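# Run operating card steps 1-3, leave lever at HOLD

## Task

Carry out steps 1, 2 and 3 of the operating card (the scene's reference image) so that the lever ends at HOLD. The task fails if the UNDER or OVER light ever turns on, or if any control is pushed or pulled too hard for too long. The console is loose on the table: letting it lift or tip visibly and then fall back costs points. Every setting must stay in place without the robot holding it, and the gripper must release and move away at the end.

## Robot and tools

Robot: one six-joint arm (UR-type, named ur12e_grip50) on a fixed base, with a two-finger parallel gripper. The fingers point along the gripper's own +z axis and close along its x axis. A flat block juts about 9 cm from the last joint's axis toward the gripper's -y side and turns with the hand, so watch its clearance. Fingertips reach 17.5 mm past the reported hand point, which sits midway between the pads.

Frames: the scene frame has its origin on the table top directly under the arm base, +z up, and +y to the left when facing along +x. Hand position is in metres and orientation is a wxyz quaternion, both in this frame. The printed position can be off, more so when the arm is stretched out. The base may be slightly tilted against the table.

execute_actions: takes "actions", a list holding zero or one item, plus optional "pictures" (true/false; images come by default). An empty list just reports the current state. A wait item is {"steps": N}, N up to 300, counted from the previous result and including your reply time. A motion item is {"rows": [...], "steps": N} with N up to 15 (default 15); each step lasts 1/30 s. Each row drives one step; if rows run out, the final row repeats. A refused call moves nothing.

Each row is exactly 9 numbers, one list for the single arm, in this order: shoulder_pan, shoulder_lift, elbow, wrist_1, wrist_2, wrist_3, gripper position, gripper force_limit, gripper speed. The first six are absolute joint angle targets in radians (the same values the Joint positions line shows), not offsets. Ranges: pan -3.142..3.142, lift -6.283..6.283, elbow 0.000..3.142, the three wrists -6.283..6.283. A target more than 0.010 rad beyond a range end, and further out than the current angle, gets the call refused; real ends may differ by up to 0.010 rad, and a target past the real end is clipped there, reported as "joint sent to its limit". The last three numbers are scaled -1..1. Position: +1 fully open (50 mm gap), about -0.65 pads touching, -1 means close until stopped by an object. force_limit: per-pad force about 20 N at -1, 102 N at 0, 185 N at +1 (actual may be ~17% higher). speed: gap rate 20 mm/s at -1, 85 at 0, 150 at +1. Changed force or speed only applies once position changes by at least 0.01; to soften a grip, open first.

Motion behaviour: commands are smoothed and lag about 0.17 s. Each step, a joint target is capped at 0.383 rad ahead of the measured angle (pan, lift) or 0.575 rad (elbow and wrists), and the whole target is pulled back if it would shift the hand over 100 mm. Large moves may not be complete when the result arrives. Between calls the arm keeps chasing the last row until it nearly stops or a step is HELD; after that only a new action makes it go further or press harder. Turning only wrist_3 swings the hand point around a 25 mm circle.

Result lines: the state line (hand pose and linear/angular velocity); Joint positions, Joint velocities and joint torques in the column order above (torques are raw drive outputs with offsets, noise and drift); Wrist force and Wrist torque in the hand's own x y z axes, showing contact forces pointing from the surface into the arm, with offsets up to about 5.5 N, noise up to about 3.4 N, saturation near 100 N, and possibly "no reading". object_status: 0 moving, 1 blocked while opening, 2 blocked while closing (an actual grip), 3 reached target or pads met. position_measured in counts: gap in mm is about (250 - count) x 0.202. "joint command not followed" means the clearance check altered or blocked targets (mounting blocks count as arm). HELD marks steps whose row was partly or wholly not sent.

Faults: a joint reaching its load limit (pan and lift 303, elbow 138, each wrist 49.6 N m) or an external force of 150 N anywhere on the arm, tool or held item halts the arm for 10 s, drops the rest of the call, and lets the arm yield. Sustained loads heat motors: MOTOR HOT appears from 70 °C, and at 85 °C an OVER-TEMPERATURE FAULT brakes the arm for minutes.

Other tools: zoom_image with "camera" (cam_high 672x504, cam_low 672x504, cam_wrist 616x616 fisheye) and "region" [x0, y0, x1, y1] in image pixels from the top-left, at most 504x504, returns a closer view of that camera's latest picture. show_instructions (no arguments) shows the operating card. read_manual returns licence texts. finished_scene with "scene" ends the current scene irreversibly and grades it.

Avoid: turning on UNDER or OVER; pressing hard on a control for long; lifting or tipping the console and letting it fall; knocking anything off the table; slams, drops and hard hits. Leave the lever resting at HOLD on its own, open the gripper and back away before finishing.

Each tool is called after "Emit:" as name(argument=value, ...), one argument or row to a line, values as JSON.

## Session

Emit:
show_instructions(
)

Emit:
execute_actions(
  actions=[],
)

Reference images for this scene: operating card.

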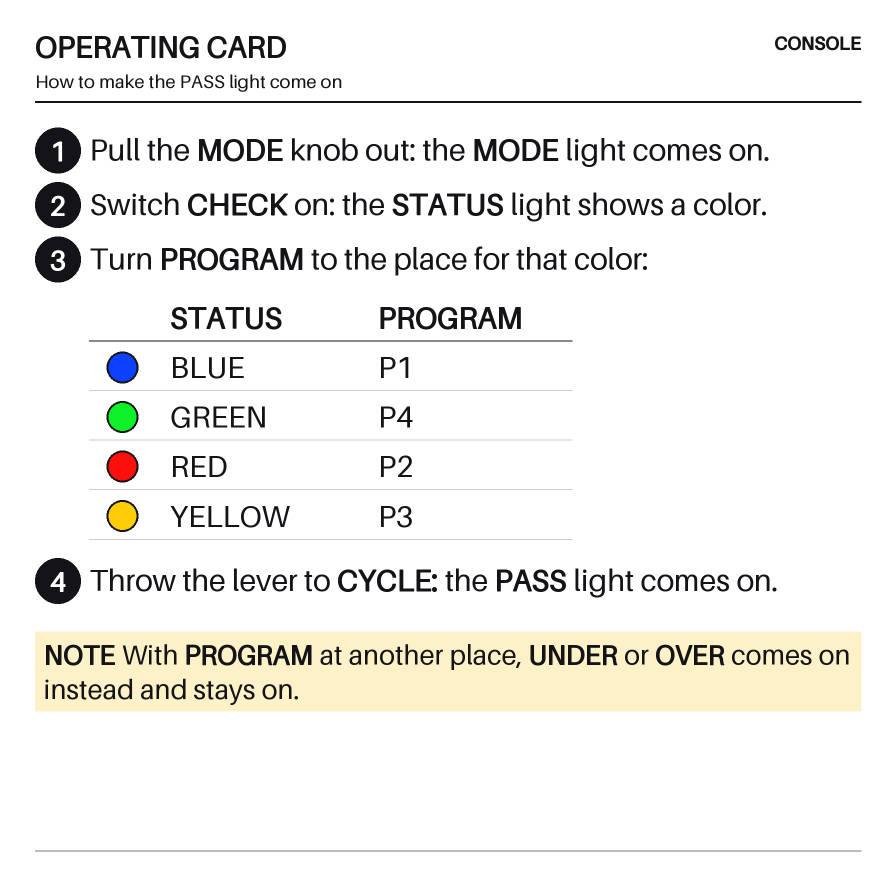

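Scene clock: 0.00 s of 7200.00 s.
end_effector_position=(+0.6956, -0.2603, +0.3694) position_measured=3 object_status=3 end_effector_quat_wxyz=(+0.332, +0.932, +0.144, -0.022) end_effector_velocity=(-0.000, -0.000, -0.000) end_effector_angular_velocity=(+0.001, +0.001, +0.000)
Joint positions: [ 0.146 -1.326  2.004 -1.919 -3.013  1.621]
Joint velocities: [-0.001  0.    -0.     0.001  0.001 -0.001]
Joint torques (N m, as the arm reports them, + toward a larger angle): no reading
Wrist force (N, on the end effector, along its own x y z axes, offset not removed): no reading
Wrist torque (N m, same axes, about the end effector's origin, offset not removed): no reading

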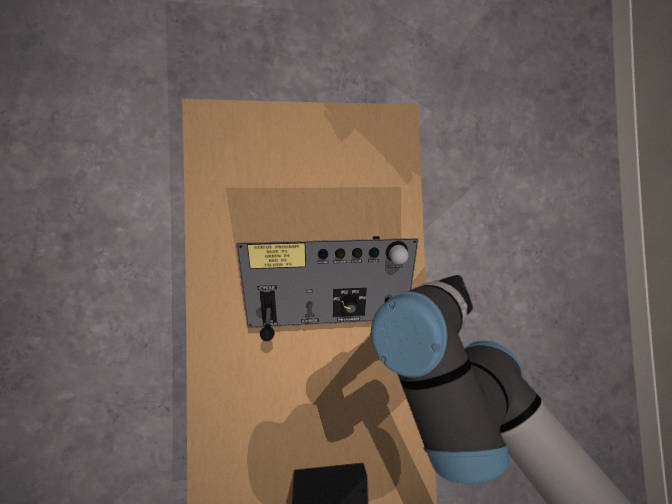

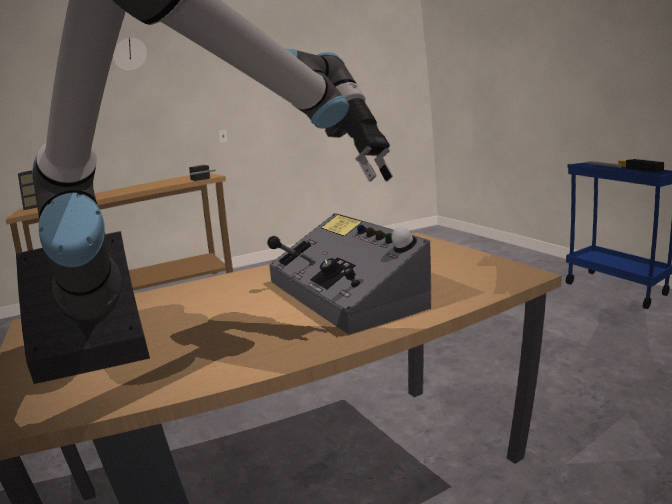

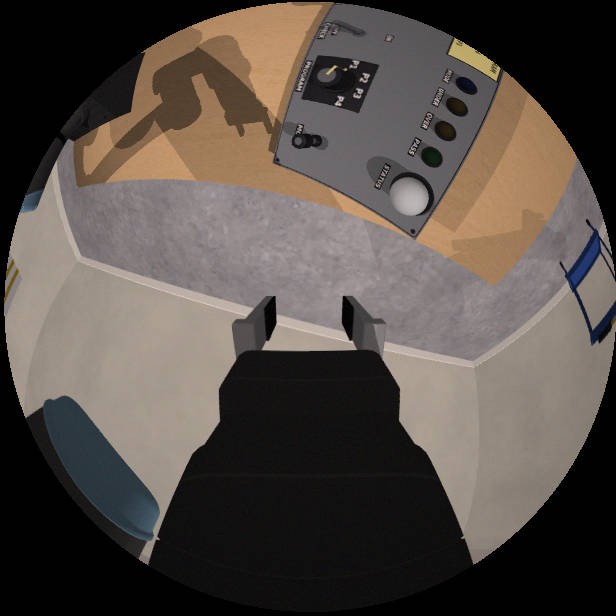

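Emit:
zoom_image(
  camera="cam_high",
  region=[230, 230, 340, 350],
)

Emit:
zoom_image(
  camera="cam_high",
  region=[320, 230, 430, 340],
)

Emit:
zoom_image(
  camera="cam_low",
  region=[250, 200, 440, 340],
)

Emit:
zoom_image(
  camera="cam_wrist",
  region=[245, 240, 375, 360],
)

Region (230, 230, 340, 350) of cam_high's 672x504 image, scaled by 4.200, with more detail than that image has; it fills the left 462 columns of this view, and the rest is white.

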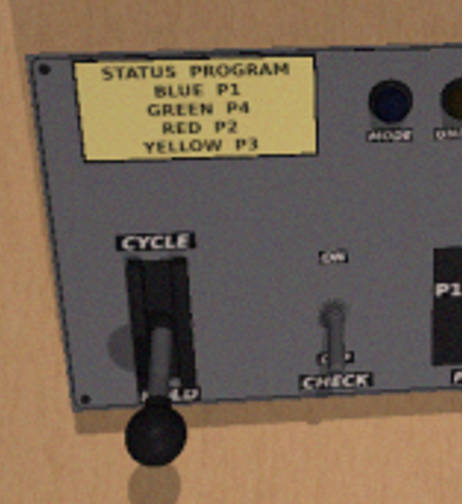

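Region (320, 230, 430, 340) of cam_high's 672x504 image, scaled by 4.582, with more detail than that image has.

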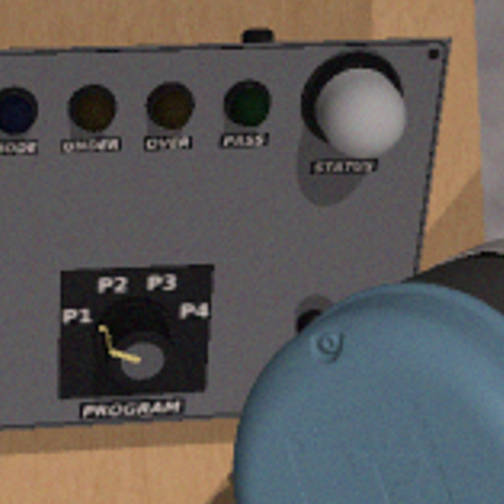

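Region (250, 200, 440, 340) of cam_low's 672x504 image, scaled by 2.653, with more detail than that image has; it fills the top 371 rows of this view, and the rest is white.

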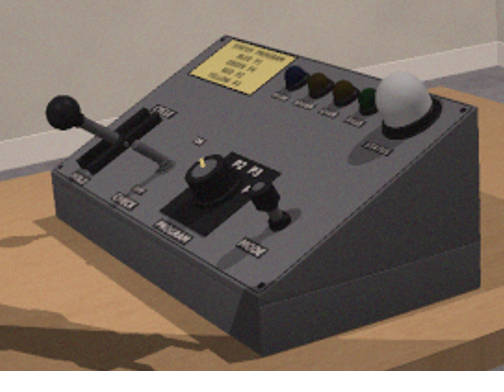

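Region (245, 240, 375, 360) of cam_wrist's 616x616 image, scaled by 3.877, with more detail than that image has; it fills the top 465 rows of this view, and the rest is white.

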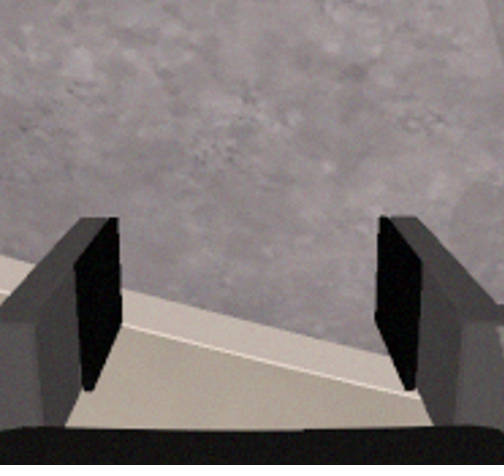

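Emit:
execute_actions(
  actions=[
    {"rows":[[0.143,-1.326,2.007,-1.928,-3.007,1.616,1,0,0],[0.138,-1.327,2.013,-1.947,-2.995,1.607,1,0,0],[0.130,-1.328,2.024,-1.978,-2.976,1.592,1,0,0],[0.118,-1.330,2.038,-2.022,-2.948,1.571,1,0,0],[0.104,-1.332,2.056,-2.075,-2.915,1.545,1,0,0],[0.088,-1.334,2.075,-2.135,-2.878,1.516,1,0,0],[0.071,-1.337,2.096,-2.197,-2.838,1.485,1,0,0],[0.054,-1.339,2.117,-2.260,-2.799,1.455,1,0,0],[0.037,-1.341,2.137,-2.322,-2.760,1.425,1,0,0],[0.020,-1.344,2.158,-2.385,-2.721,1.394,1,0,0],[0.003,-1.346,2.179,-2.448,-2.681,1.364,1,0,0],[-0.013,-1.349,2.200,-2.510,-2.642,1.333,1,0,0],[-0.030,-1.351,2.220,-2.573,-2.603,1.303,1,0,0],[-0.047,-1.353,2.241,-2.635,-2.564,1.272,1,0,0],[-0.064,-1.356,2.262,-2.698,-2.524,1.242,1,0,0]],"steps":15},
  ],
  pictures=false,
)

Emit:
execute_actions(
  actions=[
    {"rows":[[-0.081,-1.358,2.282,-2.760,-2.485,1.211,1,0,0],[-0.098,-1.360,2.303,-2.823,-2.446,1.181,1,0,0],[-0.115,-1.363,2.324,-2.885,-2.406,1.151,1,0,0],[-0.131,-1.365,2.344,-2.948,-2.367,1.120,1,0,0],[-0.148,-1.368,2.365,-3.011,-2.328,1.090,1,0,0],[-0.165,-1.370,2.386,-3.073,-2.289,1.059,1,0,0],[-0.182,-1.372,2.407,-3.136,-2.249,1.029,1,0,0],[-0.199,-1.375,2.427,-3.198,-2.210,0.998,1,0,0],[-0.216,-1.377,2.448,-3.261,-2.171,0.968,1,0,0],[-0.231,-1.379,2.467,-3.317,-2.136,0.940,1,0,0],[-0.244,-1.381,2.483,-3.367,-2.104,0.916,1,0,0],[-0.256,-1.383,2.497,-3.409,-2.078,0.895,1,0,0],[-0.265,-1.384,2.508,-3.442,-2.057,0.879,1,0,0],[-0.271,-1.385,2.516,-3.466,-2.042,0.868,1,0,0],[-0.2757,-1.3856,2.5214,-3.4829,-2.0316,0.8597,1,0,0]],"steps":15},
  ],
  pictures=false,
)

Emit:
execute_actions(
  actions=[
    {"rows":[[-0.2781,-1.3800,2.5196,-3.4876,-2.0299,0.8578,1,0,0],[-0.2817,-1.3715,2.5170,-3.4946,-2.0274,0.8550,1,0,0],[-0.2865,-1.3603,2.5134,-3.5039,-2.0240,0.8513,1,0,0],[-0.2919,-1.3476,2.5095,-3.5144,-2.0202,0.8470,1,0,0],[-0.2979,-1.3335,2.5050,-3.5260,-2.0159,0.8423,1,0,0],[-0.3039,-1.3194,2.5006,-3.5377,-2.0117,0.8377,1,0,0],[-0.3098,-1.3053,2.4962,-3.5493,-2.0074,0.8330,1,0,0],[-0.3158,-1.2913,2.4918,-3.5610,-2.0032,0.8283,1,0,0],[-0.3212,-1.2786,2.4878,-3.5714,-1.9994,0.8241,1,0,0],[-0.3260,-1.2673,2.4843,-3.5808,-1.9960,0.8203,1,0,0],[-0.3302,-1.2575,2.4812,-3.5889,-1.9930,0.8170,1,0,0],[-0.3332,-1.2504,2.4790,-3.5947,-1.9909,0.8147,1,0,0],[-0.3356,-1.2448,2.4772,-3.5994,-1.9892,0.8128,1,0,0]],"steps":15},
  ],
  pictures=false,
)

Emit:
execute_actions(
  actions=[
    {"steps":12},
  ],
)

Emit:
zoom_image(
  camera="cam_wrist",
  region=[245, 240, 375, 360],
)

Emit:
zoom_image(
  camera="cam_wrist",
  region=[210, 20, 420, 240],
)

Emit:
zoom_image(
  camera="cam_low",
  region=[300, 220, 400, 310],
)

Scene clock: 80.20 s of 7200.00 s.
end_effector_position=(+0.6320, -0.2239, +0.2421) position_measured=3 object_status=3 end_effector_quat_wxyz=(+0.165, +0.983, +0.077, -0.030) end_effector_velocity=(-0.134, +0.138, -0.330) end_effector_angular_velocity=(+1.101, -0.342, -0.420)
Joint positions: [-0.002 -1.347  2.185 -2.437 -2.678  1.359]
Joint velocities: [-0.492 -0.068  0.602 -1.805  1.139 -0.884]
Joint torques (N m, as the arm reports them, + toward a larger angle): [ 25.22 -60.88 -10.11 -12.38   4.37  -5.25]
Wrist force (N, on the end effector, along its own x y z axes, offset not removed): [-3.0 -0.7 2.4]
Wrist torque (N m, same axes, about the end effector's origin, offset not removed): [-0.04 0.59 -0.04]
Steps of this call (steps 1 to 90: nothing new was sent; then 76.70 s passed at rest; steps 91 to 105: all 15 steps of this action). Readings (joint positions | what the end effector reports):
91: [0.146 -1.326 2.004 -1.919 -3.013 1.621] | position_measured=3 object_status=3
92: [0.146 -1.326 2.004 -1.920 -3.012 1.620] | position_measured=3 object_status=3
94: [0.141 -1.327 2.010 -1.936 -3.001 1.612] | position_measured=3 object_status=3
98: [0.106 -1.332 2.052 -2.050 -2.926 1.552] | position_measured=3 object_status=3
105: the state above

Scene clock: 80.70 s of 7200.00 s.
end_effector_position=(+0.6068, -0.1947, +0.1705) position_measured=3 object_status=3 end_effector_quat_wxyz=(-0.000, +0.983, +0.005, +0.185) end_effector_velocity=(+0.002, -0.046, +0.050) end_effector_angular_velocity=(+0.094, -0.924, -0.102)
Joint positions: [-0.243 -1.381  2.481 -3.343 -2.113  0.921]
Joint velocities: [-0.323 -0.045  0.399 -1.337  0.794 -0.598]
Joint torques (N m, as the arm reports them, + toward a larger angle): [ 32.89 -58.95 -10.03  -6.75   2.83  -1.95]
Wrist force (N, on the end effector, along its own x y z axes, offset not removed): [-3.9 0.7 2.5]
Wrist torque (N m, same axes, about the end effector's origin, offset not removed): [0.10 0.83 -0.08]
Steps of this call (steps 1 to 15: all 15 steps of this action). Readings (joint positions | what the end effector reports):
1: [-0.019 -1.350 2.205 -2.498 -2.640 1.328] | position_measured=3 object_status=3
2: [-0.035 -1.352 2.226 -2.560 -2.601 1.298] | position_measured=3 object_status=3
4: [-0.069 -1.357 2.267 -2.684 -2.523 1.238] | position_measured=3 object_status=3
8: [-0.136 -1.366 2.349 -2.934 -2.366 1.116] | position_measured=3 object_status=3
15: the state above

Scene clock: 81.20 s of 7200.00 s.
end_effector_position=(+0.6333, -0.2014, +0.1280) position_measured=3 object_status=3 end_effector_quat_wxyz=(+0.000, +0.972, -0.000, +0.233) end_effector_velocity=(+0.034, +0.002, -0.078) end_effector_angular_velocity=(-0.002, -0.002, +0.000)
Joint positions: [-0.329 -1.26   2.482 -3.586 -1.994  0.818]
Joint velocities: [-0.078  0.186 -0.057 -0.156  0.056 -0.062]
Joint torques (N m, as the arm reports them, + toward a larger angle): [ 30.05 -48.03 -10.13  -6.79   3.04  -2.57]
Wrist force (N, on the end effector, along its own x y z axes, offset not removed): [-2.8 2.5 5.4]
Wrist torque (N m, same axes, about the end effector's origin, offset not removed): [0.61 0.59 -0.05]
Steps of this call (steps 1 to 15: all 15 steps of this action). Readings (joint positions | what the end effector reports):
1: [-0.253 -1.382 2.493 -3.384 -2.089 0.903] | position_measured=3 object_status=3
2: [-0.261 -1.382 2.502 -3.417 -2.070 0.888] | position_measured=3 object_status=3
4: [-0.273 -1.376 2.510 -3.460 -2.046 0.870] | position_measured=3 object_status=3
8: [-0.295 -1.338 2.505 -3.516 -2.021 0.846] | position_measured=3 object_status=3
15: the state above

Scene clock: 81.60 s of 7200.00 s.
end_effector_position=(+0.6361, -0.2012, +0.1215) position_measured=3 object_status=3 end_effector_quat_wxyz=(+0.000, +0.972, -0.000, +0.233) end_effector_velocity=(+0.000, +0.000, -0.000) end_effector_angular_velocity=(+0.001, -0.001, -0.001)
Joint positions: [-0.336 -1.245  2.477 -3.599 -1.989  0.813]
Joint velocities: [-0.001  0.001 -0.    -0.002  0.001  0.   ]
Joint torques (N m, as the arm reports them, + toward a larger angle): [ 27.31 -37.3  -12.85  -7.2    3.46  -2.54]
Wrist force (N, on the end effector, along its own x y z axes, offset not removed): [-2.7 0.7 3.7]
Wrist torque (N m, same axes, about the end effector's origin, offset not removed): [0.22 0.66 -0.09]
Steps of this call (steps 1 to 12: the robot went on to your last target). Readings (joint positions | what the end effector reports):
1: [-0.331 -1.255 2.480 -3.590 -1.992 0.816] | position_measured=3 object_status=3
2: [-0.333 -1.252 2.479 -3.593 -1.991 0.815] | position_measured=3 object_status=3
4: [-0.334 -1.248 2.478 -3.597 -1.990 0.814] | position_measured=3 object_status=3
8: [-0.335 -1.245 2.477 -3.599 -1.989 0.813] | position_measured=3 object_status=3
12: the state above

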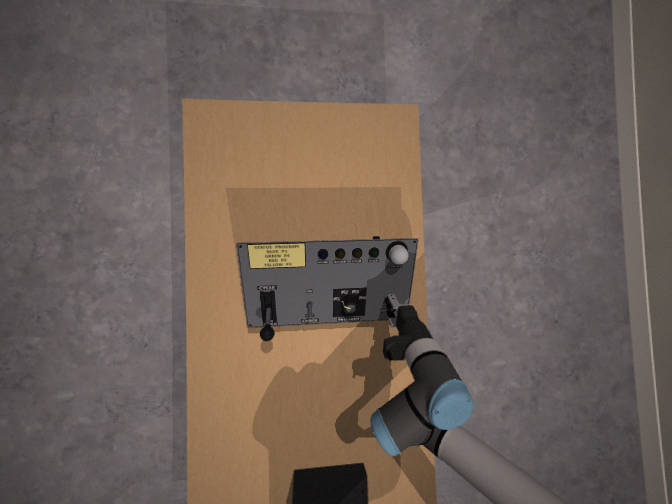

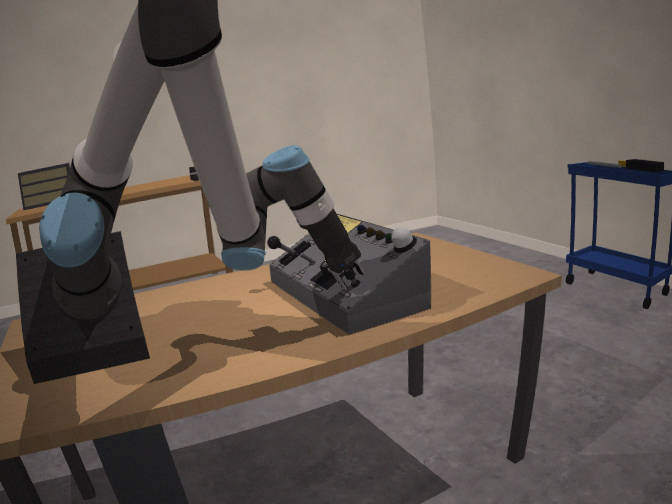

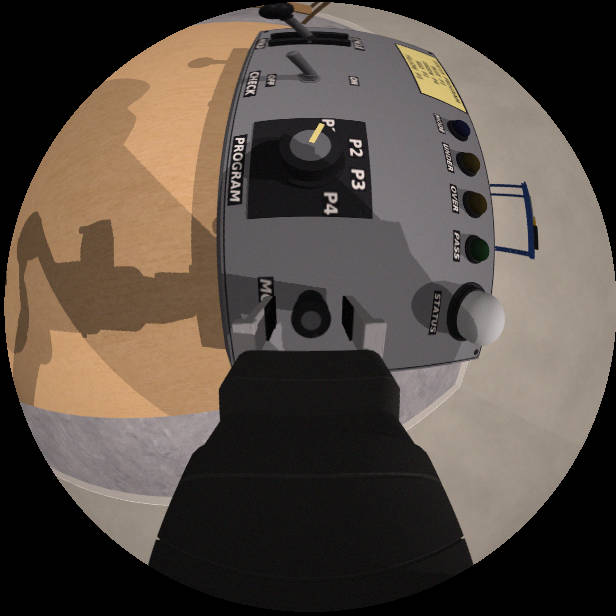

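Region (245, 240, 375, 360) of cam_wrist's 616x616 image, scaled by 3.877, with more detail than that image has; it fills the top 465 rows of this view, and the rest is white.

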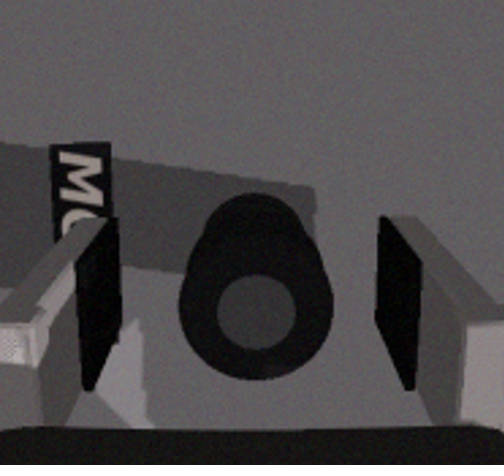

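Region (210, 20, 420, 240) of cam_wrist's 616x616 image, scaled by 2.291, with more detail than that image has; it fills the left 481 columns of this view, and the rest is white.

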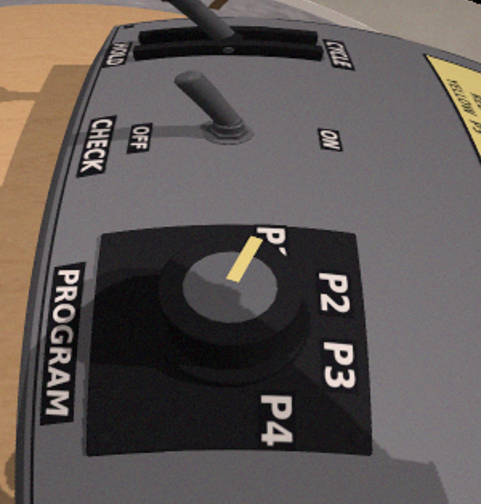

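Region (300, 220, 400, 310) of cam_low's 672x504 image, scaled by 5.040, with more detail than that image has; it fills the top 454 rows of this view, and the rest is white.

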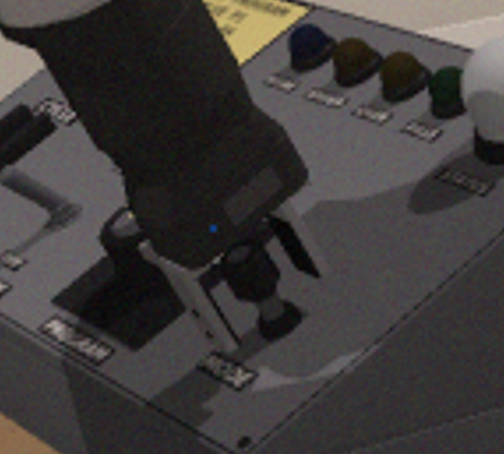

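Emit:
execute_actions(
  actions=[
    {"rows":[[-0.3340,-1.2435,2.4768,-3.5998,-1.9904,0.8141,0.4,-0.5,0.5],[-0.3323,-1.2422,2.4764,-3.6001,-1.9916,0.8154,0.4,-0.5,0.5],[-0.33064,-1.24095,2.47594,-3.60047,-1.99273,0.81665,0.4,-0.5,0.5],[-0.33064,-1.24095,2.47594,-3.60047,-1.99273,0.81665,0.4,-0.5,0.5],[-0.33064,-1.24095,2.47594,-3.60047,-1.99273,0.81665,0.4,-0.5,0.5],[-0.33064,-1.24095,2.47594,-3.60047,-1.99273,0.81665,0.4,-0.5,0.5],[-0.33064,-1.24095,2.47594,-3.60047,-1.99273,0.81665,-1,-0.5,-0.7]],"steps":15},
  ],
  pictures=false,
)

Emit:
execute_actions(
  actions=[
    {"rows":[[-0.33064,-1.24095,2.47594,-3.60047,-1.99273,0.81665,-1,-0.5,-0.7],[-0.33064,-1.24095,2.47594,-3.60047,-1.99273,0.81665,-1,-0.5,-0.7],[-0.33064,-1.24095,2.47594,-3.60047,-1.99273,0.81665,-1,-0.5,-0.7],[-0.33064,-1.24095,2.47594,-3.60047,-1.99273,0.81665,-1,-0.5,-0.7],[-0.3298,-1.2431,2.4767,-3.5988,-1.9934,0.8173,-1,-0.5,-0.7],[-0.3289,-1.2452,2.4775,-3.5972,-1.9940,0.8180,-1,-0.5,-0.7],[-0.3280,-1.2473,2.4783,-3.5956,-1.9946,0.8187,-1,-0.5,-0.7],[-0.3271,-1.2495,2.4791,-3.5940,-1.9952,0.8194,-1,-0.5,-0.7],[-0.3262,-1.2516,2.4799,-3.5924,-1.9959,0.8200,-1,-0.5,-0.7],[-0.3254,-1.2537,2.4807,-3.5907,-1.9965,0.8207,-1,-0.5,-0.7],[-0.3245,-1.2559,2.4815,-3.5891,-1.9971,0.8214,-1,-0.5,-0.7],[-0.3236,-1.2580,2.4822,-3.5875,-1.9978,0.8221,-1,-0.5,-0.7]],"steps":12},
  ],
  pictures=false,
)

Emit:
execute_actions(
  actions=[
    {"rows":[[-0.3227,-1.2601,2.4830,-3.5859,-1.9984,0.8227,-1,-0.5,-0.7],[-0.3218,-1.2623,2.4838,-3.5843,-1.9990,0.8234,-1,-0.5,-0.7],[-0.3210,-1.2644,2.4846,-3.5826,-1.9996,0.8241,-1,-0.5,-0.7],[-0.3201,-1.2665,2.4854,-3.5810,-2.0003,0.8248,-1,-0.5,-0.7],[-0.3192,-1.2687,2.4862,-3.5794,-2.0009,0.8254,-1,-0.5,-0.7]],"steps":11},
  ],
  pictures=false,
)

Emit:
execute_actions(
  actions=[
    {"rows":[[-0.3192,-1.2687,2.4862,-3.5794,-2.0009,0.8254,1,-0.5,0.5],[-0.3192,-1.2687,2.4862,-3.5794,-2.0009,0.8254,1,-0.5,0.5],[-0.3164,-1.2660,2.4865,-3.5812,-2.0028,0.8277,1,-0.5,0.5],[-0.3107,-1.2607,2.4870,-3.5849,-2.0067,0.8324,1,-0.5,0.5],[-0.3022,-1.2526,2.4877,-3.5903,-2.0125,0.8395,1,-0.5,0.5],[-0.2909,-1.2419,2.4887,-3.5976,-2.0203,0.8488,1,-0.5,0.5],[-0.2768,-1.2285,2.4900,-3.6067,-2.0300,0.8605,1,-0.5,0.5],[-0.2608,-1.2133,2.4914,-3.6170,-2.0410,0.8738,1,-0.5,0.5],[-0.2429,-1.1963,2.4930,-3.6285,-2.0533,0.8887,1,-0.5,0.5],[-0.2250,-1.1794,2.4947,-3.6401,-2.0656,0.9035,1,-0.5,0.5],[-0.2062,-1.1615,2.4963,-3.6522,-2.0785,0.9191,1,-0.5,0.5],[-0.1873,-1.1436,2.4980,-3.6643,-2.0914,0.9347,1,-0.5,0.5],[-0.1685,-1.1257,2.4997,-3.6764,-2.1043,0.9504,1,-0.5,0.5],[-0.1496,-1.1079,2.5014,-3.6886,-2.1173,0.9660,1,-0.5,0.5],[-0.1308,-1.0900,2.5031,-3.7007,-2.1302,0.9816,1,-0.5,0.5]],"steps":15},
  ],
  pictures=false,
)

Emit:
execute_actions(
  actions=[
    {"rows":[[-0.1149,-1.0669,2.4978,-3.7098,-2.1401,0.9968,1,-0.5,0.5],[-0.0989,-1.0439,2.4925,-3.7188,-2.1501,1.0120,1,-0.5,0.5],[-0.0830,-1.0208,2.4873,-3.7279,-2.1600,1.0271,1,-0.5,0.5],[-0.0671,-0.9977,2.4820,-3.7370,-2.1700,1.0423,1,-0.5,0.5],[-0.0512,-0.9747,2.4767,-3.7461,-2.1799,1.0575,1,-0.5,0.5],[-0.0360,-0.9527,2.4717,-3.7547,-2.1893,1.0719,1,-0.5,0.5],[-0.0209,-0.9308,2.4667,-3.7633,-2.1988,1.0863,1,-0.5,0.5],[-0.0073,-0.9112,2.4622,-3.7710,-2.2072,1.0992,1,-0.5,0.5],[0.0046,-0.8939,2.4582,-3.7778,-2.2147,1.1106,1,-0.5,0.5],[0.0142,-0.8801,2.4551,-3.7832,-2.2207,1.1197,1,-0.5,0.5],[0.0213,-0.8697,2.4527,-3.7873,-2.2251,1.1266,1,-0.5,0.5],[0.0261,-0.8628,2.4511,-3.7900,-2.2281,1.1311,1,-0.5,0.5],[0.0285,-0.8593,2.4503,-3.7914,-2.2296,1.1334,1,-0.5,0.5]],"steps":15},
  ],
)

Emit:
execute_actions(
  actions=[
    {"rows":[[0.0299,-0.8612,2.4469,-3.7852,-2.2304,1.1349,1,-0.5,0.5],[0.0313,-0.8631,2.4435,-3.7790,-2.2313,1.1363,1,-0.5,0.5],[0.0328,-0.8649,2.4401,-3.7728,-2.2321,1.1378,1,-0.5,0.5],[0.0342,-0.8668,2.4367,-3.7666,-2.2329,1.1393,1,-0.5,0.5],[0.0356,-0.8687,2.4333,-3.7604,-2.2338,1.1408,1,-0.5,0.5],[0.0370,-0.8706,2.4299,-3.7542,-2.2346,1.1422,1,-0.5,0.5],[0.0384,-0.8725,2.4265,-3.7480,-2.2354,1.1437,1,-0.5,0.5],[0.0399,-0.8743,2.4230,-3.7419,-2.2363,1.1452,1,-0.5,0.5],[0.0413,-0.8762,2.4196,-3.7357,-2.2371,1.1467,1,-0.5,0.5],[0.0427,-0.8781,2.4162,-3.7295,-2.2379,1.1481,1,-0.5,0.5],[0.0441,-0.8800,2.4128,-3.7233,-2.2388,1.1496,1,-0.5,0.5],[0.0455,-0.8819,2.4094,-3.7171,-2.2396,1.1511,1,-0.5,0.5],[0.0470,-0.8837,2.4060,-3.7109,-2.2404,1.1525,1,-0.5,0.5],[0.0484,-0.8856,2.4026,-3.7047,-2.2413,1.1540,1,-0.5,0.5],[0.0498,-0.8875,2.3992,-3.6985,-2.2421,1.1555,1,-0.5,0.5]],"steps":15},
  ],
  pictures=false,
)

Emit:
execute_actions(
  actions=[
    {"rows":[[0.0498,-0.8875,2.3992,-3.6985,-2.2421,1.1555,1,-0.5,0.5]],"steps":7},
  ],
  pictures=false,
)

Emit:
execute_actions(
  actions=[
    {"rows":[[0.0471,-0.8906,2.4007,-3.6984,-2.2405,1.1529,1,-0.5,0.5],[0.0418,-0.8967,2.4037,-3.6982,-2.2372,1.1478,1,-0.5,0.5],[0.0338,-0.9059,2.4081,-3.6980,-2.2322,1.1401,1,-0.5,0.5],[0.0232,-0.9181,2.4140,-3.6976,-2.2256,1.1298,1,-0.5,0.5],[0.0098,-0.9334,2.4215,-3.6972,-2.2174,1.1170,1,-0.5,0.5],[-0.0053,-0.9508,2.4299,-3.6966,-2.2080,1.1024,1,-0.5,0.5],[-0.0212,-0.9692,2.4388,-3.6961,-2.1981,1.0870,1,-0.5,0.5],[-0.0390,-0.9896,2.4487,-3.6955,-2.1872,1.0699,1,-0.5,0.5],[-0.0568,-1.0100,2.4585,-3.6949,-2.1762,1.0528,1,-0.5,0.5],[-0.0727,-1.0284,2.4674,-3.6944,-2.1663,1.0374,1,-0.5,0.5],[-0.0878,-1.0458,2.4758,-3.6939,-2.1569,1.0228,1,-0.5,0.5],[-0.1012,-1.0611,2.4833,-3.6934,-2.1487,1.0100,1,-0.5,0.5],[-0.1118,-1.0733,2.4892,-3.6930,-2.1421,0.9997,1,-0.5,0.5],[-0.1207,-1.0835,2.4941,-3.6927,-2.1366,0.9911,1,-0.5,0.5],[-0.1278,-1.0917,2.4981,-3.6925,-2.1322,0.9843,1,-0.5,0.5]],"steps":15},
  ],
  pictures=false,
)

Emit:
execute_actions(
  actions=[
    {"rows":[[-0.1278,-1.0917,2.4981,-3.6925,-2.1322,0.9843,1,-0.5,0.5],[-0.1278,-1.0917,2.4981,-3.6925,-2.1322,0.9843,1,-0.5,0.5],[-0.1292,-1.0893,2.4971,-3.6945,-2.1313,0.9831,1,-0.5,0.5],[-0.1316,-1.0850,2.4953,-3.6981,-2.1297,0.9810,1,-0.5,0.5],[-0.1347,-1.0795,2.4929,-3.7027,-2.1276,0.9783,1,-0.5,0.5],[-0.1381,-1.0733,2.4903,-3.7078,-2.1254,0.9752,1,-0.5,0.5],[-0.1419,-1.0666,2.4875,-3.7134,-2.1229,0.9719,1,-0.5,0.5],[-0.1456,-1.0599,2.4846,-3.7190,-2.1203,0.9686,1,-0.5,0.5],[-0.1494,-1.0531,2.4818,-3.7246,-2.1178,0.9653,1,-0.5,0.5],[-0.1528,-1.0470,2.4792,-3.7297,-2.1156,0.9623,1,-0.5,0.5],[-0.1559,-1.0415,2.4769,-3.7343,-2.1135,0.9595,1,-0.5,0.5],[-0.1587,-1.0366,2.4748,-3.7384,-2.1117,0.9571,1,-0.5,0.5],[-0.1607,-1.0329,2.4732,-3.7415,-2.1103,0.9553,1,-0.5,0.5],[-0.1621,-1.0305,2.4722,-3.7435,-2.1094,0.9541,1,-0.5,0.5]],"steps":15},
  ],
  pictures=false,
)

Emit:
execute_actions(
  actions=[
    {"steps":12},
  ],
)

Emit:
zoom_image(
  camera="cam_wrist",
  region=[245, 240, 375, 360],
)

Scene clock: 191.10 s of 7200.00 s.
end_effector_position=(+0.6371, -0.1988, +0.1219) position_measured=131 object_status=0 end_effector_quat_wxyz=(+0.000, +0.972, -0.000, +0.233) end_effector_velocity=(-0.001, +0.002, +0.000) end_effector_angular_velocity=(+0.001, +0.001, +0.003)
Joint positions: [-0.331 -1.241  2.476 -3.6   -1.993  0.817]
Joint velocities: [0.001 0.    0.002 0.001 0.    0.   ]
Joint torques (N m, as the arm reports them, + toward a larger angle): [ 54.79 -35.79  -9.63  -6.67  -2.3    2.7 ]
Wrist force (N, on the end effector, along its own x y z axes, offset not removed): [2.5 3.3 3.1]
Wrist torque (N m, same axes, about the end effector's origin, offset not removed): [0.51 0.21 -0.12]
Steps of this call (steps 1 to 30: the robot went on to your last target; steps 31 to 90: nothing new was sent; then 106.00 s passed at rest; steps 91 to 105: all 15 steps of this action). Readings (joint positions | what the end effector reports):
91: [-0.336 -1.245 2.477 -3.599 -1.989 0.813] | position_measured=10 object_status=0
92: [-0.335 -1.245 2.477 -3.599 -1.989 0.813] | position_measured=30 object_status=0
94: [-0.334 -1.243 2.477 -3.600 -1.990 0.814] | position_measured=68 object_status=0
98: [-0.331 -1.241 2.476 -3.600 -1.992 0.816] | position_measured=101 object_status=0
105: the state above

Scene clock: 191.50 s of 7200.00 s.
end_effector_position=(+0.6352, -0.1988, +0.1260) position_measured=131 object_status=2 end_effector_quat_wxyz=(+0.000, +0.972, -0.000, +0.233) end_effector_velocity=(-0.015, +0.001, +0.024) end_effector_angular_velocity=(+0.001, +0.003, +0.002)
Joint positions: [-0.327 -1.251  2.479 -3.593 -1.996  0.82 ]
Joint velocities: [ 0.024 -0.06   0.026  0.045 -0.018  0.018]
Joint torques (N m, as the arm reports them, + toward a larger angle): [ 51.9  -65.16   6.54  -2.7   -1.97   2.36]
Wrist force (N, on the end effector, along its own x y z axes, offset not removed): [0.9 1.3 14.9]
Wrist torque (N m, same axes, about the end effector's origin, offset not removed): [0.36 0.09 -0.08]
Steps of this call (steps 1 to 12: all 12 steps of this action). Readings (joint positions | what the end effector reports):
1: [-0.331 -1.241 2.476 -3.600 -1.993 0.817] | position_measured=131 object_status=0
2: [-0.331 -1.241 2.476 -3.600 -1.993 0.817] | position_measured=131 object_status=0
4: [-0.331 -1.241 2.476 -3.600 -1.993 0.817] | position_measured=131 object_status=2
8: [-0.330 -1.243 2.477 -3.599 -1.994 0.817] | position_measured=131 object_status=2
12: the state above

Scene clock: 191.87 s of 7200.00 s.
end_effector_position=(+0.6314, -0.1988, +0.1332) position_measured=131 object_status=2 end_effector_quat_wxyz=(+0.000, +0.972, -0.000, +0.233) end_effector_velocity=(-0.003, +0.001, +0.003) end_effector_angular_velocity=(+0.001, +0.001, +0.001)
Joint positions: [-0.319 -1.268  2.486 -3.58  -2.001  0.825]
Joint velocities: [ 0.003 -0.009  0.005  0.008 -0.002  0.003]
Joint torques (N m, as the arm reports them, + toward a larger angle): [ 51.09 -53.46   4.7   -0.78  -2.36   2.87]
Wrist force (N, on the end effector, along its own x y z axes, offset not removed): [1.0 2.0 -3.6]
Wrist torque (N m, same axes, about the end effector's origin, offset not removed): [0.10 0.29 -0.05]
Steps of this call (steps 1 to 11: all 11 steps of this action). Readings (joint positions | what the end effector reports):
1: [-0.326 -1.253 2.480 -3.592 -1.996 0.820] | position_measured=131 object_status=2
2: [-0.325 -1.255 2.481 -3.590 -1.997 0.821] | position_measured=131 object_status=2
4: [-0.323 -1.259 2.483 -3.587 -1.998 0.822] | position_measured=131 object_status=2
8: [-0.320 -1.266 2.485 -3.581 -2.000 0.825] | position_measured=131 object_status=2
11: the state above

Scene clock: 192.37 s of 7200.00 s.
end_effector_position=(+0.6287, -0.1215, +0.1395) position_measured=3 object_status=3 end_effector_quat_wxyz=(-0.001, +0.973, -0.001, +0.232) end_effector_velocity=(-0.036, +0.337, +0.031) end_effector_angular_velocity=(-0.010, -0.004, +0.002)
Joint positions: [-0.199 -1.155  2.497 -3.658 -2.084  0.926]
Joint velocities: [ 0.532  0.505  0.049 -0.342 -0.365  0.438]
Joint torques (N m, as the arm reports them, + toward a larger angle): [ 60.38 -16.64   6.25  -8.77  -3.24   3.47]
Wrist force (N, on the end effector, along its own x y z axes, offset not removed): [-0.5 -1.5 1.6]
Wrist torque (N m, same axes, about the end effector's origin, offset not removed): [-0.26 0.18 -0.14]
Steps of this call (steps 1 to 15: all 15 steps of this action). Readings (joint positions | what the end effector reports):
1: [-0.319 -1.268 2.486 -3.580 -2.001 0.825] | position_measured=124 object_status=0
2: [-0.319 -1.268 2.486 -3.580 -2.001 0.825] | position_measured=105 object_status=0
4: [-0.319 -1.268 2.486 -3.580 -2.001 0.826] | position_measured=66 object_status=0
8: [-0.301 -1.251 2.488 -3.592 -2.014 0.841] | position_measured=3 object_status=0
15: the state above

Scene clock: 192.87 s of 7200.00 s.
end_effector_position=(+0.6256, +0.0319, +0.1302) position_measured=3 object_status=3 end_effector_quat_wxyz=(-0.000, +0.972, -0.000, +0.233) end_effector_velocity=(-0.012, +0.114, -0.016) end_effector_angular_velocity=(-0.006, -0.001, +0.005)
Joint positions: [ 0.016 -0.877  2.454 -3.784 -2.222  1.122]
Joint velocities: [ 0.145  0.215 -0.046 -0.082 -0.089  0.138]
Joint torques (N m, as the arm reports them, + toward a larger angle): [ 50.42 -50.31 -10.46  -6.66  -2.12   2.39]
Wrist force (N, on the end effector, along its own x y z axes, offset not removed): [-2.5 -2.6 1.6]
Wrist torque (N m, same axes, about the end effector's origin, offset not removed): [-0.38 0.59 -0.05]
Steps of this call (steps 1 to 15: all 15 steps of this action). Readings (joint positions | what the end effector reports):
1: [-0.181 -1.137 2.499 -3.669 -2.097 0.941] | position_measured=3 object_status=3
2: [-0.163 -1.119 2.499 -3.681 -2.109 0.956] | position_measured=3 object_status=3
4: [-0.128 -1.080 2.496 -3.702 -2.131 0.986] | position_measured=3 object_status=3
8: [-0.063 -0.992 2.479 -3.740 -2.173 1.046] | position_measured=3 object_status=3
15: the state above

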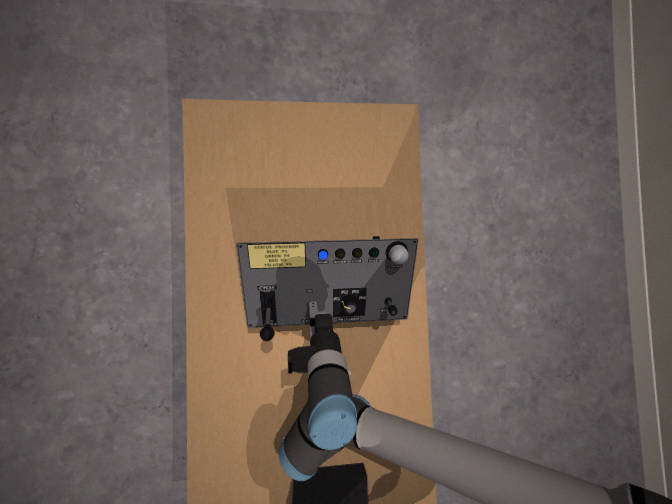

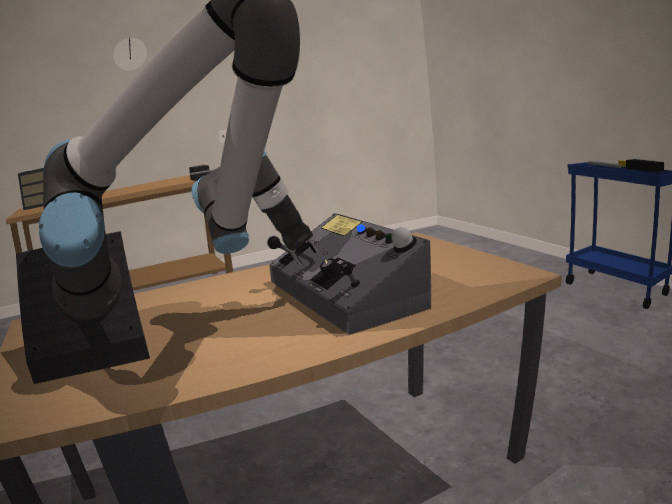

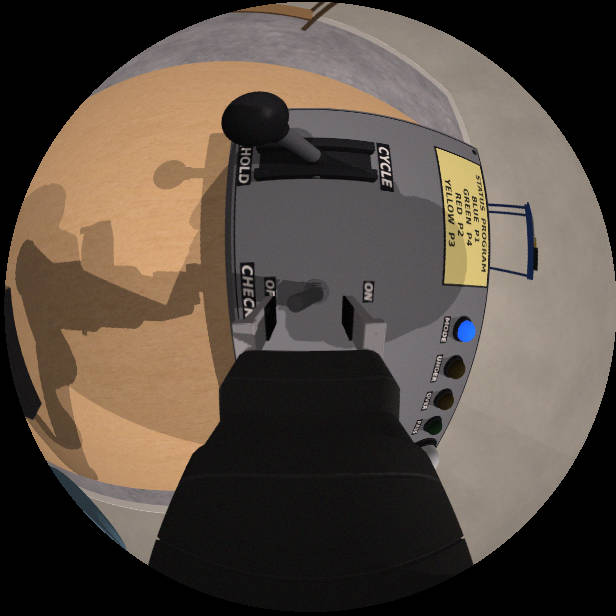

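Scene clock: 193.37 s of 7200.00 s.
end_effector_position=(+0.6471, +0.0414, +0.1400) position_measured=3 object_status=3 end_effector_quat_wxyz=(+0.000, +0.972, -0.000, +0.233) end_effector_velocity=(+0.059, -0.000, +0.032) end_effector_angular_velocity=(-0.000, -0.002, -0.000)
Joint positions: [ 0.045 -0.881  2.411 -3.721 -2.239  1.15 ]
Joint velocities: [ 0.043 -0.055 -0.102  0.182 -0.024  0.043]
Joint torques (N m, as the arm reports them, + toward a larger angle): [ 54.78 -63.27 -13.83  -1.22  -2.87   2.75]
Wrist force (N, on the end effector, along its own x y z axes, offset not removed): [-4.9 1.1 -0.2]
Wrist torque (N m, same axes, about the end effector's origin, offset not removed): [0.06 0.85 -0.12]
Steps of this call (steps 1 to 15: all 15 steps of this action). Readings (joint positions | what the end effector reports):
1: [0.020 -0.871 2.453 -3.787 -2.225 1.126] | position_measured=3 object_status=3
2: [0.023 -0.868 2.451 -3.787 -2.226 1.128] | position_measured=3 object_status=3
4: [0.028 -0.865 2.447 -3.783 -2.229 1.133] | position_measured=3 object_status=3
8: [0.034 -0.868 2.435 -3.763 -2.233 1.140] | position_measured=3 object_status=3
15: the state above

Scene clock: 193.60 s of 7200.00 s.
end_effector_position=(+0.6536, +0.0413, +0.1436) position_measured=3 object_status=3 end_effector_quat_wxyz=(+0.000, +0.972, -0.000, +0.233) end_effector_velocity=(+0.006, -0.000, +0.003) end_effector_angular_velocity=(-0.000, -0.001, +0.000)
Joint positions: [ 0.049 -0.887  2.4   -3.7   -2.242  1.155]
Joint velocities: [ 0.004 -0.005 -0.011  0.018 -0.002  0.004]
Joint torques (N m, as the arm reports them, + toward a larger angle): [ 55.32 -57.37 -14.37  -1.84  -3.15   2.62]
Wrist force (N, on the end effector, along its own x y z axes, offset not removed): [-2.4 1.6 1.8]
Wrist torque (N m, same axes, about the end effector's origin, offset not removed): [0.32 0.52 -0.07]
Steps of this call (steps 1 to 7: all 7 steps of this action). Readings (joint positions | what the end effector reports):
1: [0.046 -0.883 2.408 -3.715 -2.240 1.152] | position_measured=3 object_status=3
2: [0.047 -0.884 2.405 -3.710 -2.241 1.153] | position_measured=3 object_status=3
4: [0.049 -0.886 2.402 -3.704 -2.241 1.154] | position_measured=3 object_status=3
7: the state above

Scene clock: 194.10 s of 7200.00 s.
end_effector_position=(+0.6336, -0.0532, +0.1445) position_measured=3 object_status=3 end_effector_quat_wxyz=(-0.001, +0.973, -0.000, +0.232) end_effector_velocity=(-0.072, -0.242, +0.004) end_effector_angular_velocity=(-0.017, -0.010, -0.010)
Joint positions: [-0.088 -1.046  2.477 -3.694 -2.156  1.022]
Joint velocities: [-0.367 -0.424  0.201  0.013  0.223 -0.35 ]
Joint torques (N m, as the arm reports them, + toward a larger angle): [ 31.37 -55.33   2.57  -1.48   3.59  -2.72]
Wrist force (N, on the end effector, along its own x y z axes, offset not removed): [-3.5 4.2 2.4]
Wrist torque (N m, same axes, about the end effector's origin, offset not removed): [0.72 0.78 0.00]
Steps of this call (steps 1 to 15: all 15 steps of this action). Readings (joint positions | what the end effector reports):
1: [0.050 -0.887 2.400 -3.700 -2.242 1.155] | position_measured=3 object_status=3
2: [0.049 -0.888 2.400 -3.699 -2.242 1.155] | position_measured=3 object_status=3
4: [0.045 -0.894 2.402 -3.699 -2.239 1.150] | position_measured=3 object_status=3
8: [0.012 -0.931 2.421 -3.697 -2.218 1.119] | position_measured=3 object_status=3
15: the state above

Scene clock: 194.60 s of 7200.00 s.
end_effector_position=(+0.6370, -0.0786, +0.1224) position_measured=3 object_status=3 end_effector_quat_wxyz=(+0.000, +0.972, -0.000, +0.233) end_effector_velocity=(+0.026, -0.000, -0.056) end_effector_angular_velocity=(-0.000, +0.000, +0.000)
Joint positions: [-0.156 -1.041  2.477 -3.734 -2.113  0.96 ]
Joint velocities: [-0.069  0.12  -0.05  -0.1    0.045 -0.06 ]
Joint torques (N m, as the arm reports them, + toward a larger angle): [ 34.06 -41.06  -9.43  -7.15   3.65  -2.5 ]
Wrist force (N, on the end effector, along its own x y z axes, offset not removed): [-2.5 0.5 2.8]
Wrist torque (N m, same axes, about the end effector's origin, offset not removed): [0.11 0.60 -0.03]
Steps of this call (steps 1 to 15: all 15 steps of this action). Readings (joint positions | what the end effector reports):
1: [-0.100 -1.059 2.483 -3.693 -2.149 1.011] | position_measured=3 object_status=3
2: [-0.109 -1.070 2.488 -3.693 -2.144 1.003] | position_measured=3 object_status=3
4: [-0.120 -1.081 2.493 -3.693 -2.137 0.992] | position_measured=3 object_status=3
8: [-0.133 -1.078 2.492 -3.703 -2.129 0.980] | position_measured=3 object_status=3
15: the state above

Scene clock: 195.00 s of 7200.00 s.
end_effector_position=(+0.6394, -0.0787, +0.1174) position_measured=3 object_status=3 end_effector_quat_wxyz=(+0.000, +0.972, -0.000, +0.233) end_effector_velocity=(+0.000, +0.000, +0.000) end_effector_angular_velocity=(-0.000, -0.001, +0.001)
Joint positions: [-0.162 -1.031  2.472 -3.743 -2.109  0.954]
Joint velocities: [ 0.     0.001 -0.001 -0.002  0.    -0.001]
Joint torques (N m, as the arm reports them, + toward a larger angle): [ 31.66 -36.17 -10.46  -6.99   3.95  -2.65]
Wrist force (N, on the end effector, along its own x y z axes, offset not removed): [-2.5 2.9 0.5]
Wrist torque (N m, same axes, about the end effector's origin, offset not removed): [0.61 0.62 -0.13]
Steps of this call (steps 1 to 12: the robot went on to your last target). Readings (joint positions | what the end effector reports):
1: [-0.158 -1.038 2.475 -3.737 -2.112 0.958] | position_measured=3 object_status=3
2: [-0.159 -1.035 2.474 -3.739 -2.111 0.957] | position_measured=3 object_status=3
4: [-0.161 -1.033 2.473 -3.742 -2.110 0.955] | position_measured=3 object_status=3
8: [-0.162 -1.031 2.472 -3.743 -2.110 0.954] | position_measured=3 object_status=3
12: the state above

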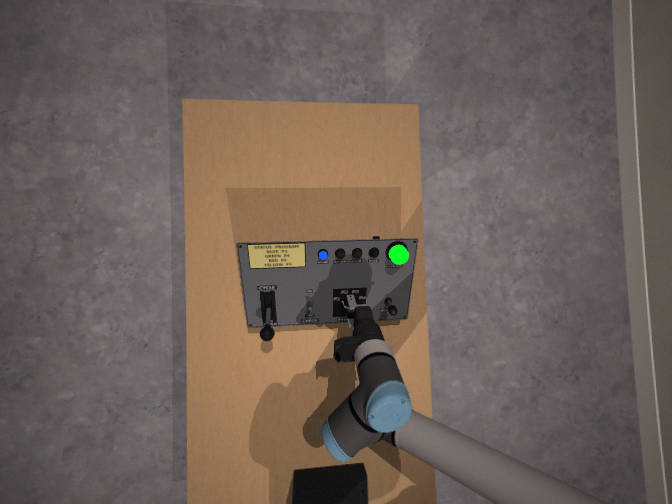

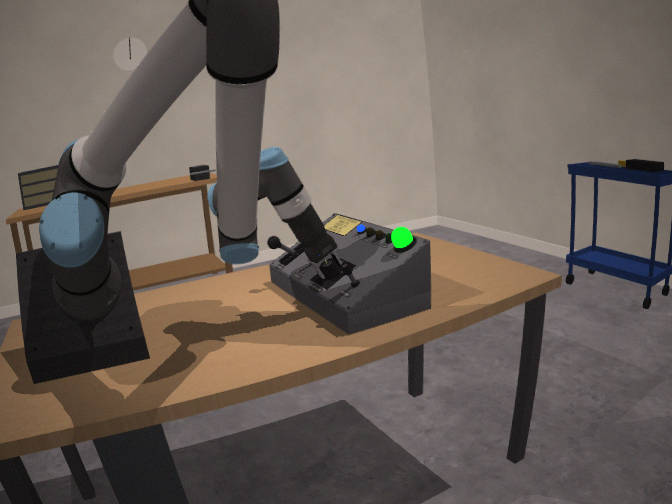

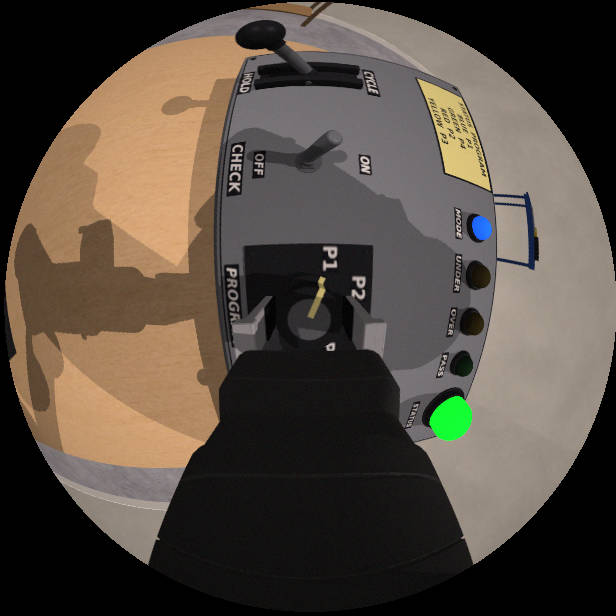

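Region (245, 240, 375, 360) of cam_wrist's 616x616 image, scaled by 3.877, with more detail than that image has; it fills the top 465 rows of this view, and the rest is white.

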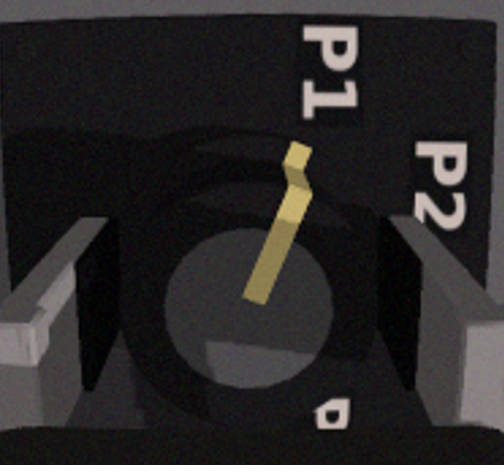

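Emit:
execute_actions(
  actions=[],
)

Scene clock: 208.67 s of 7200.00 s.
end_effector_position=(+0.6394, -0.0787, +0.1174) position_measured=3 object_status=3 end_effector_quat_wxyz=(+0.000, +0.972, -0.000, +0.233) end_effector_velocity=(-0.001, +0.000, -0.000) end_effector_angular_velocity=(-0.000, +0.002, +0.001)
Joint positions: [-0.162 -1.03   2.472 -3.744 -2.109  0.954]
Joint velocities: [-0.     0.     0.001  0.001 -0.001  0.   ]
Joint torques (N m, as the arm reports them, + toward a larger angle): [ 29.35 -36.    -9.43  -6.9    3.55  -2.67]
Wrist force (N, on the end effector, along its own x y z axes, offset not removed): [-0.9 0.4 2.9]
Wrist torque (N m, same axes, about the end effector's origin, offset not removed): [0.10 0.23 -0.15]
Steps of this call (steps 1 to 30: the robot went on to your last target; steps 31 to 90: nothing new was sent; then 10.67 s passed at rest). Readings (joint positions | what the end effector reports):
1: [-0.162 -1.031 2.472 -3.743 -2.109 0.954] | position_measured=3 object_status=3
2: [-0.162 -1.031 2.472 -3.743 -2.109 0.954] | position_measured=3 object_status=3
4: [-0.162 -1.031 2.472 -3.743 -2.109 0.954] | position_measured=3 object_status=3
8: [-0.162 -1.031 2.472 -3.743 -2.109 0.954] | position_measured=3 object_status=3
90: the state above
The arm was judged still, so your last target was given up. Only a new action makes it travel on or press farther. Fingers that are still opening or closing keep moving.

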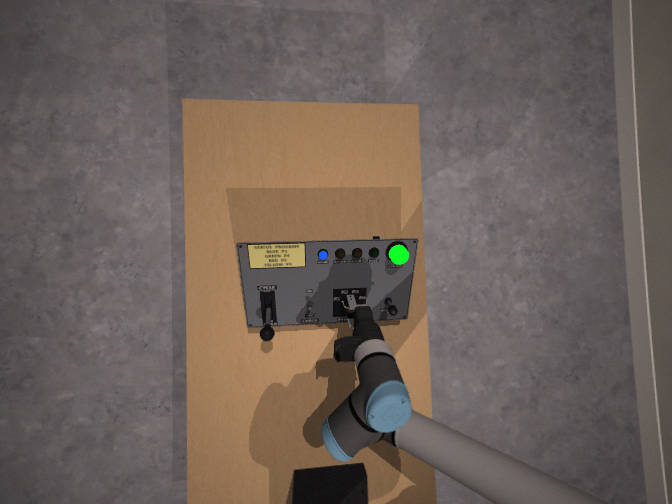

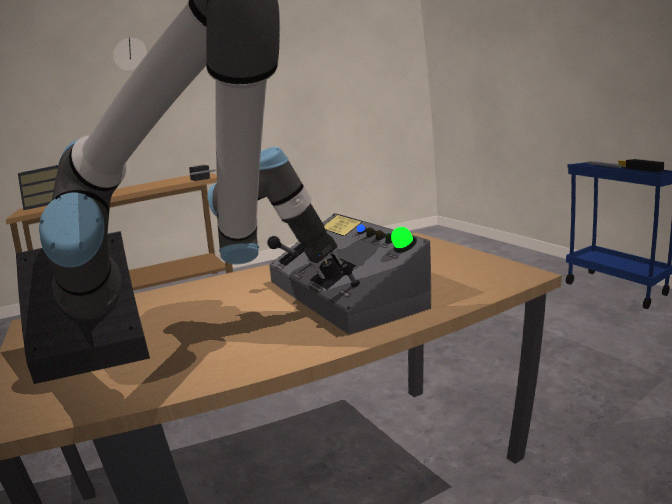

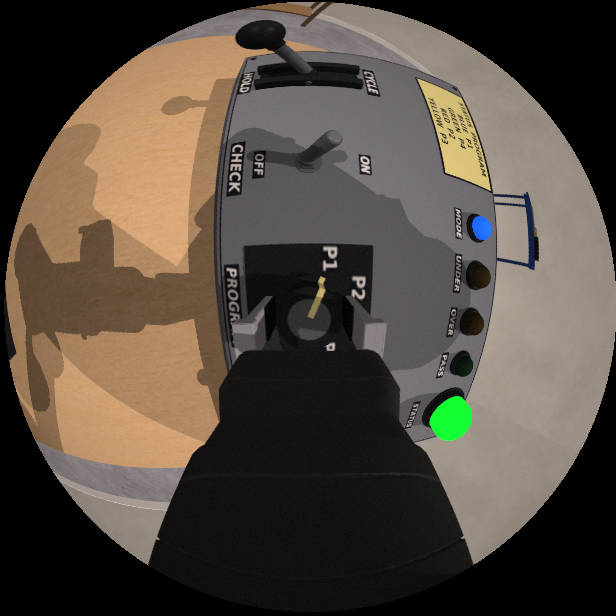

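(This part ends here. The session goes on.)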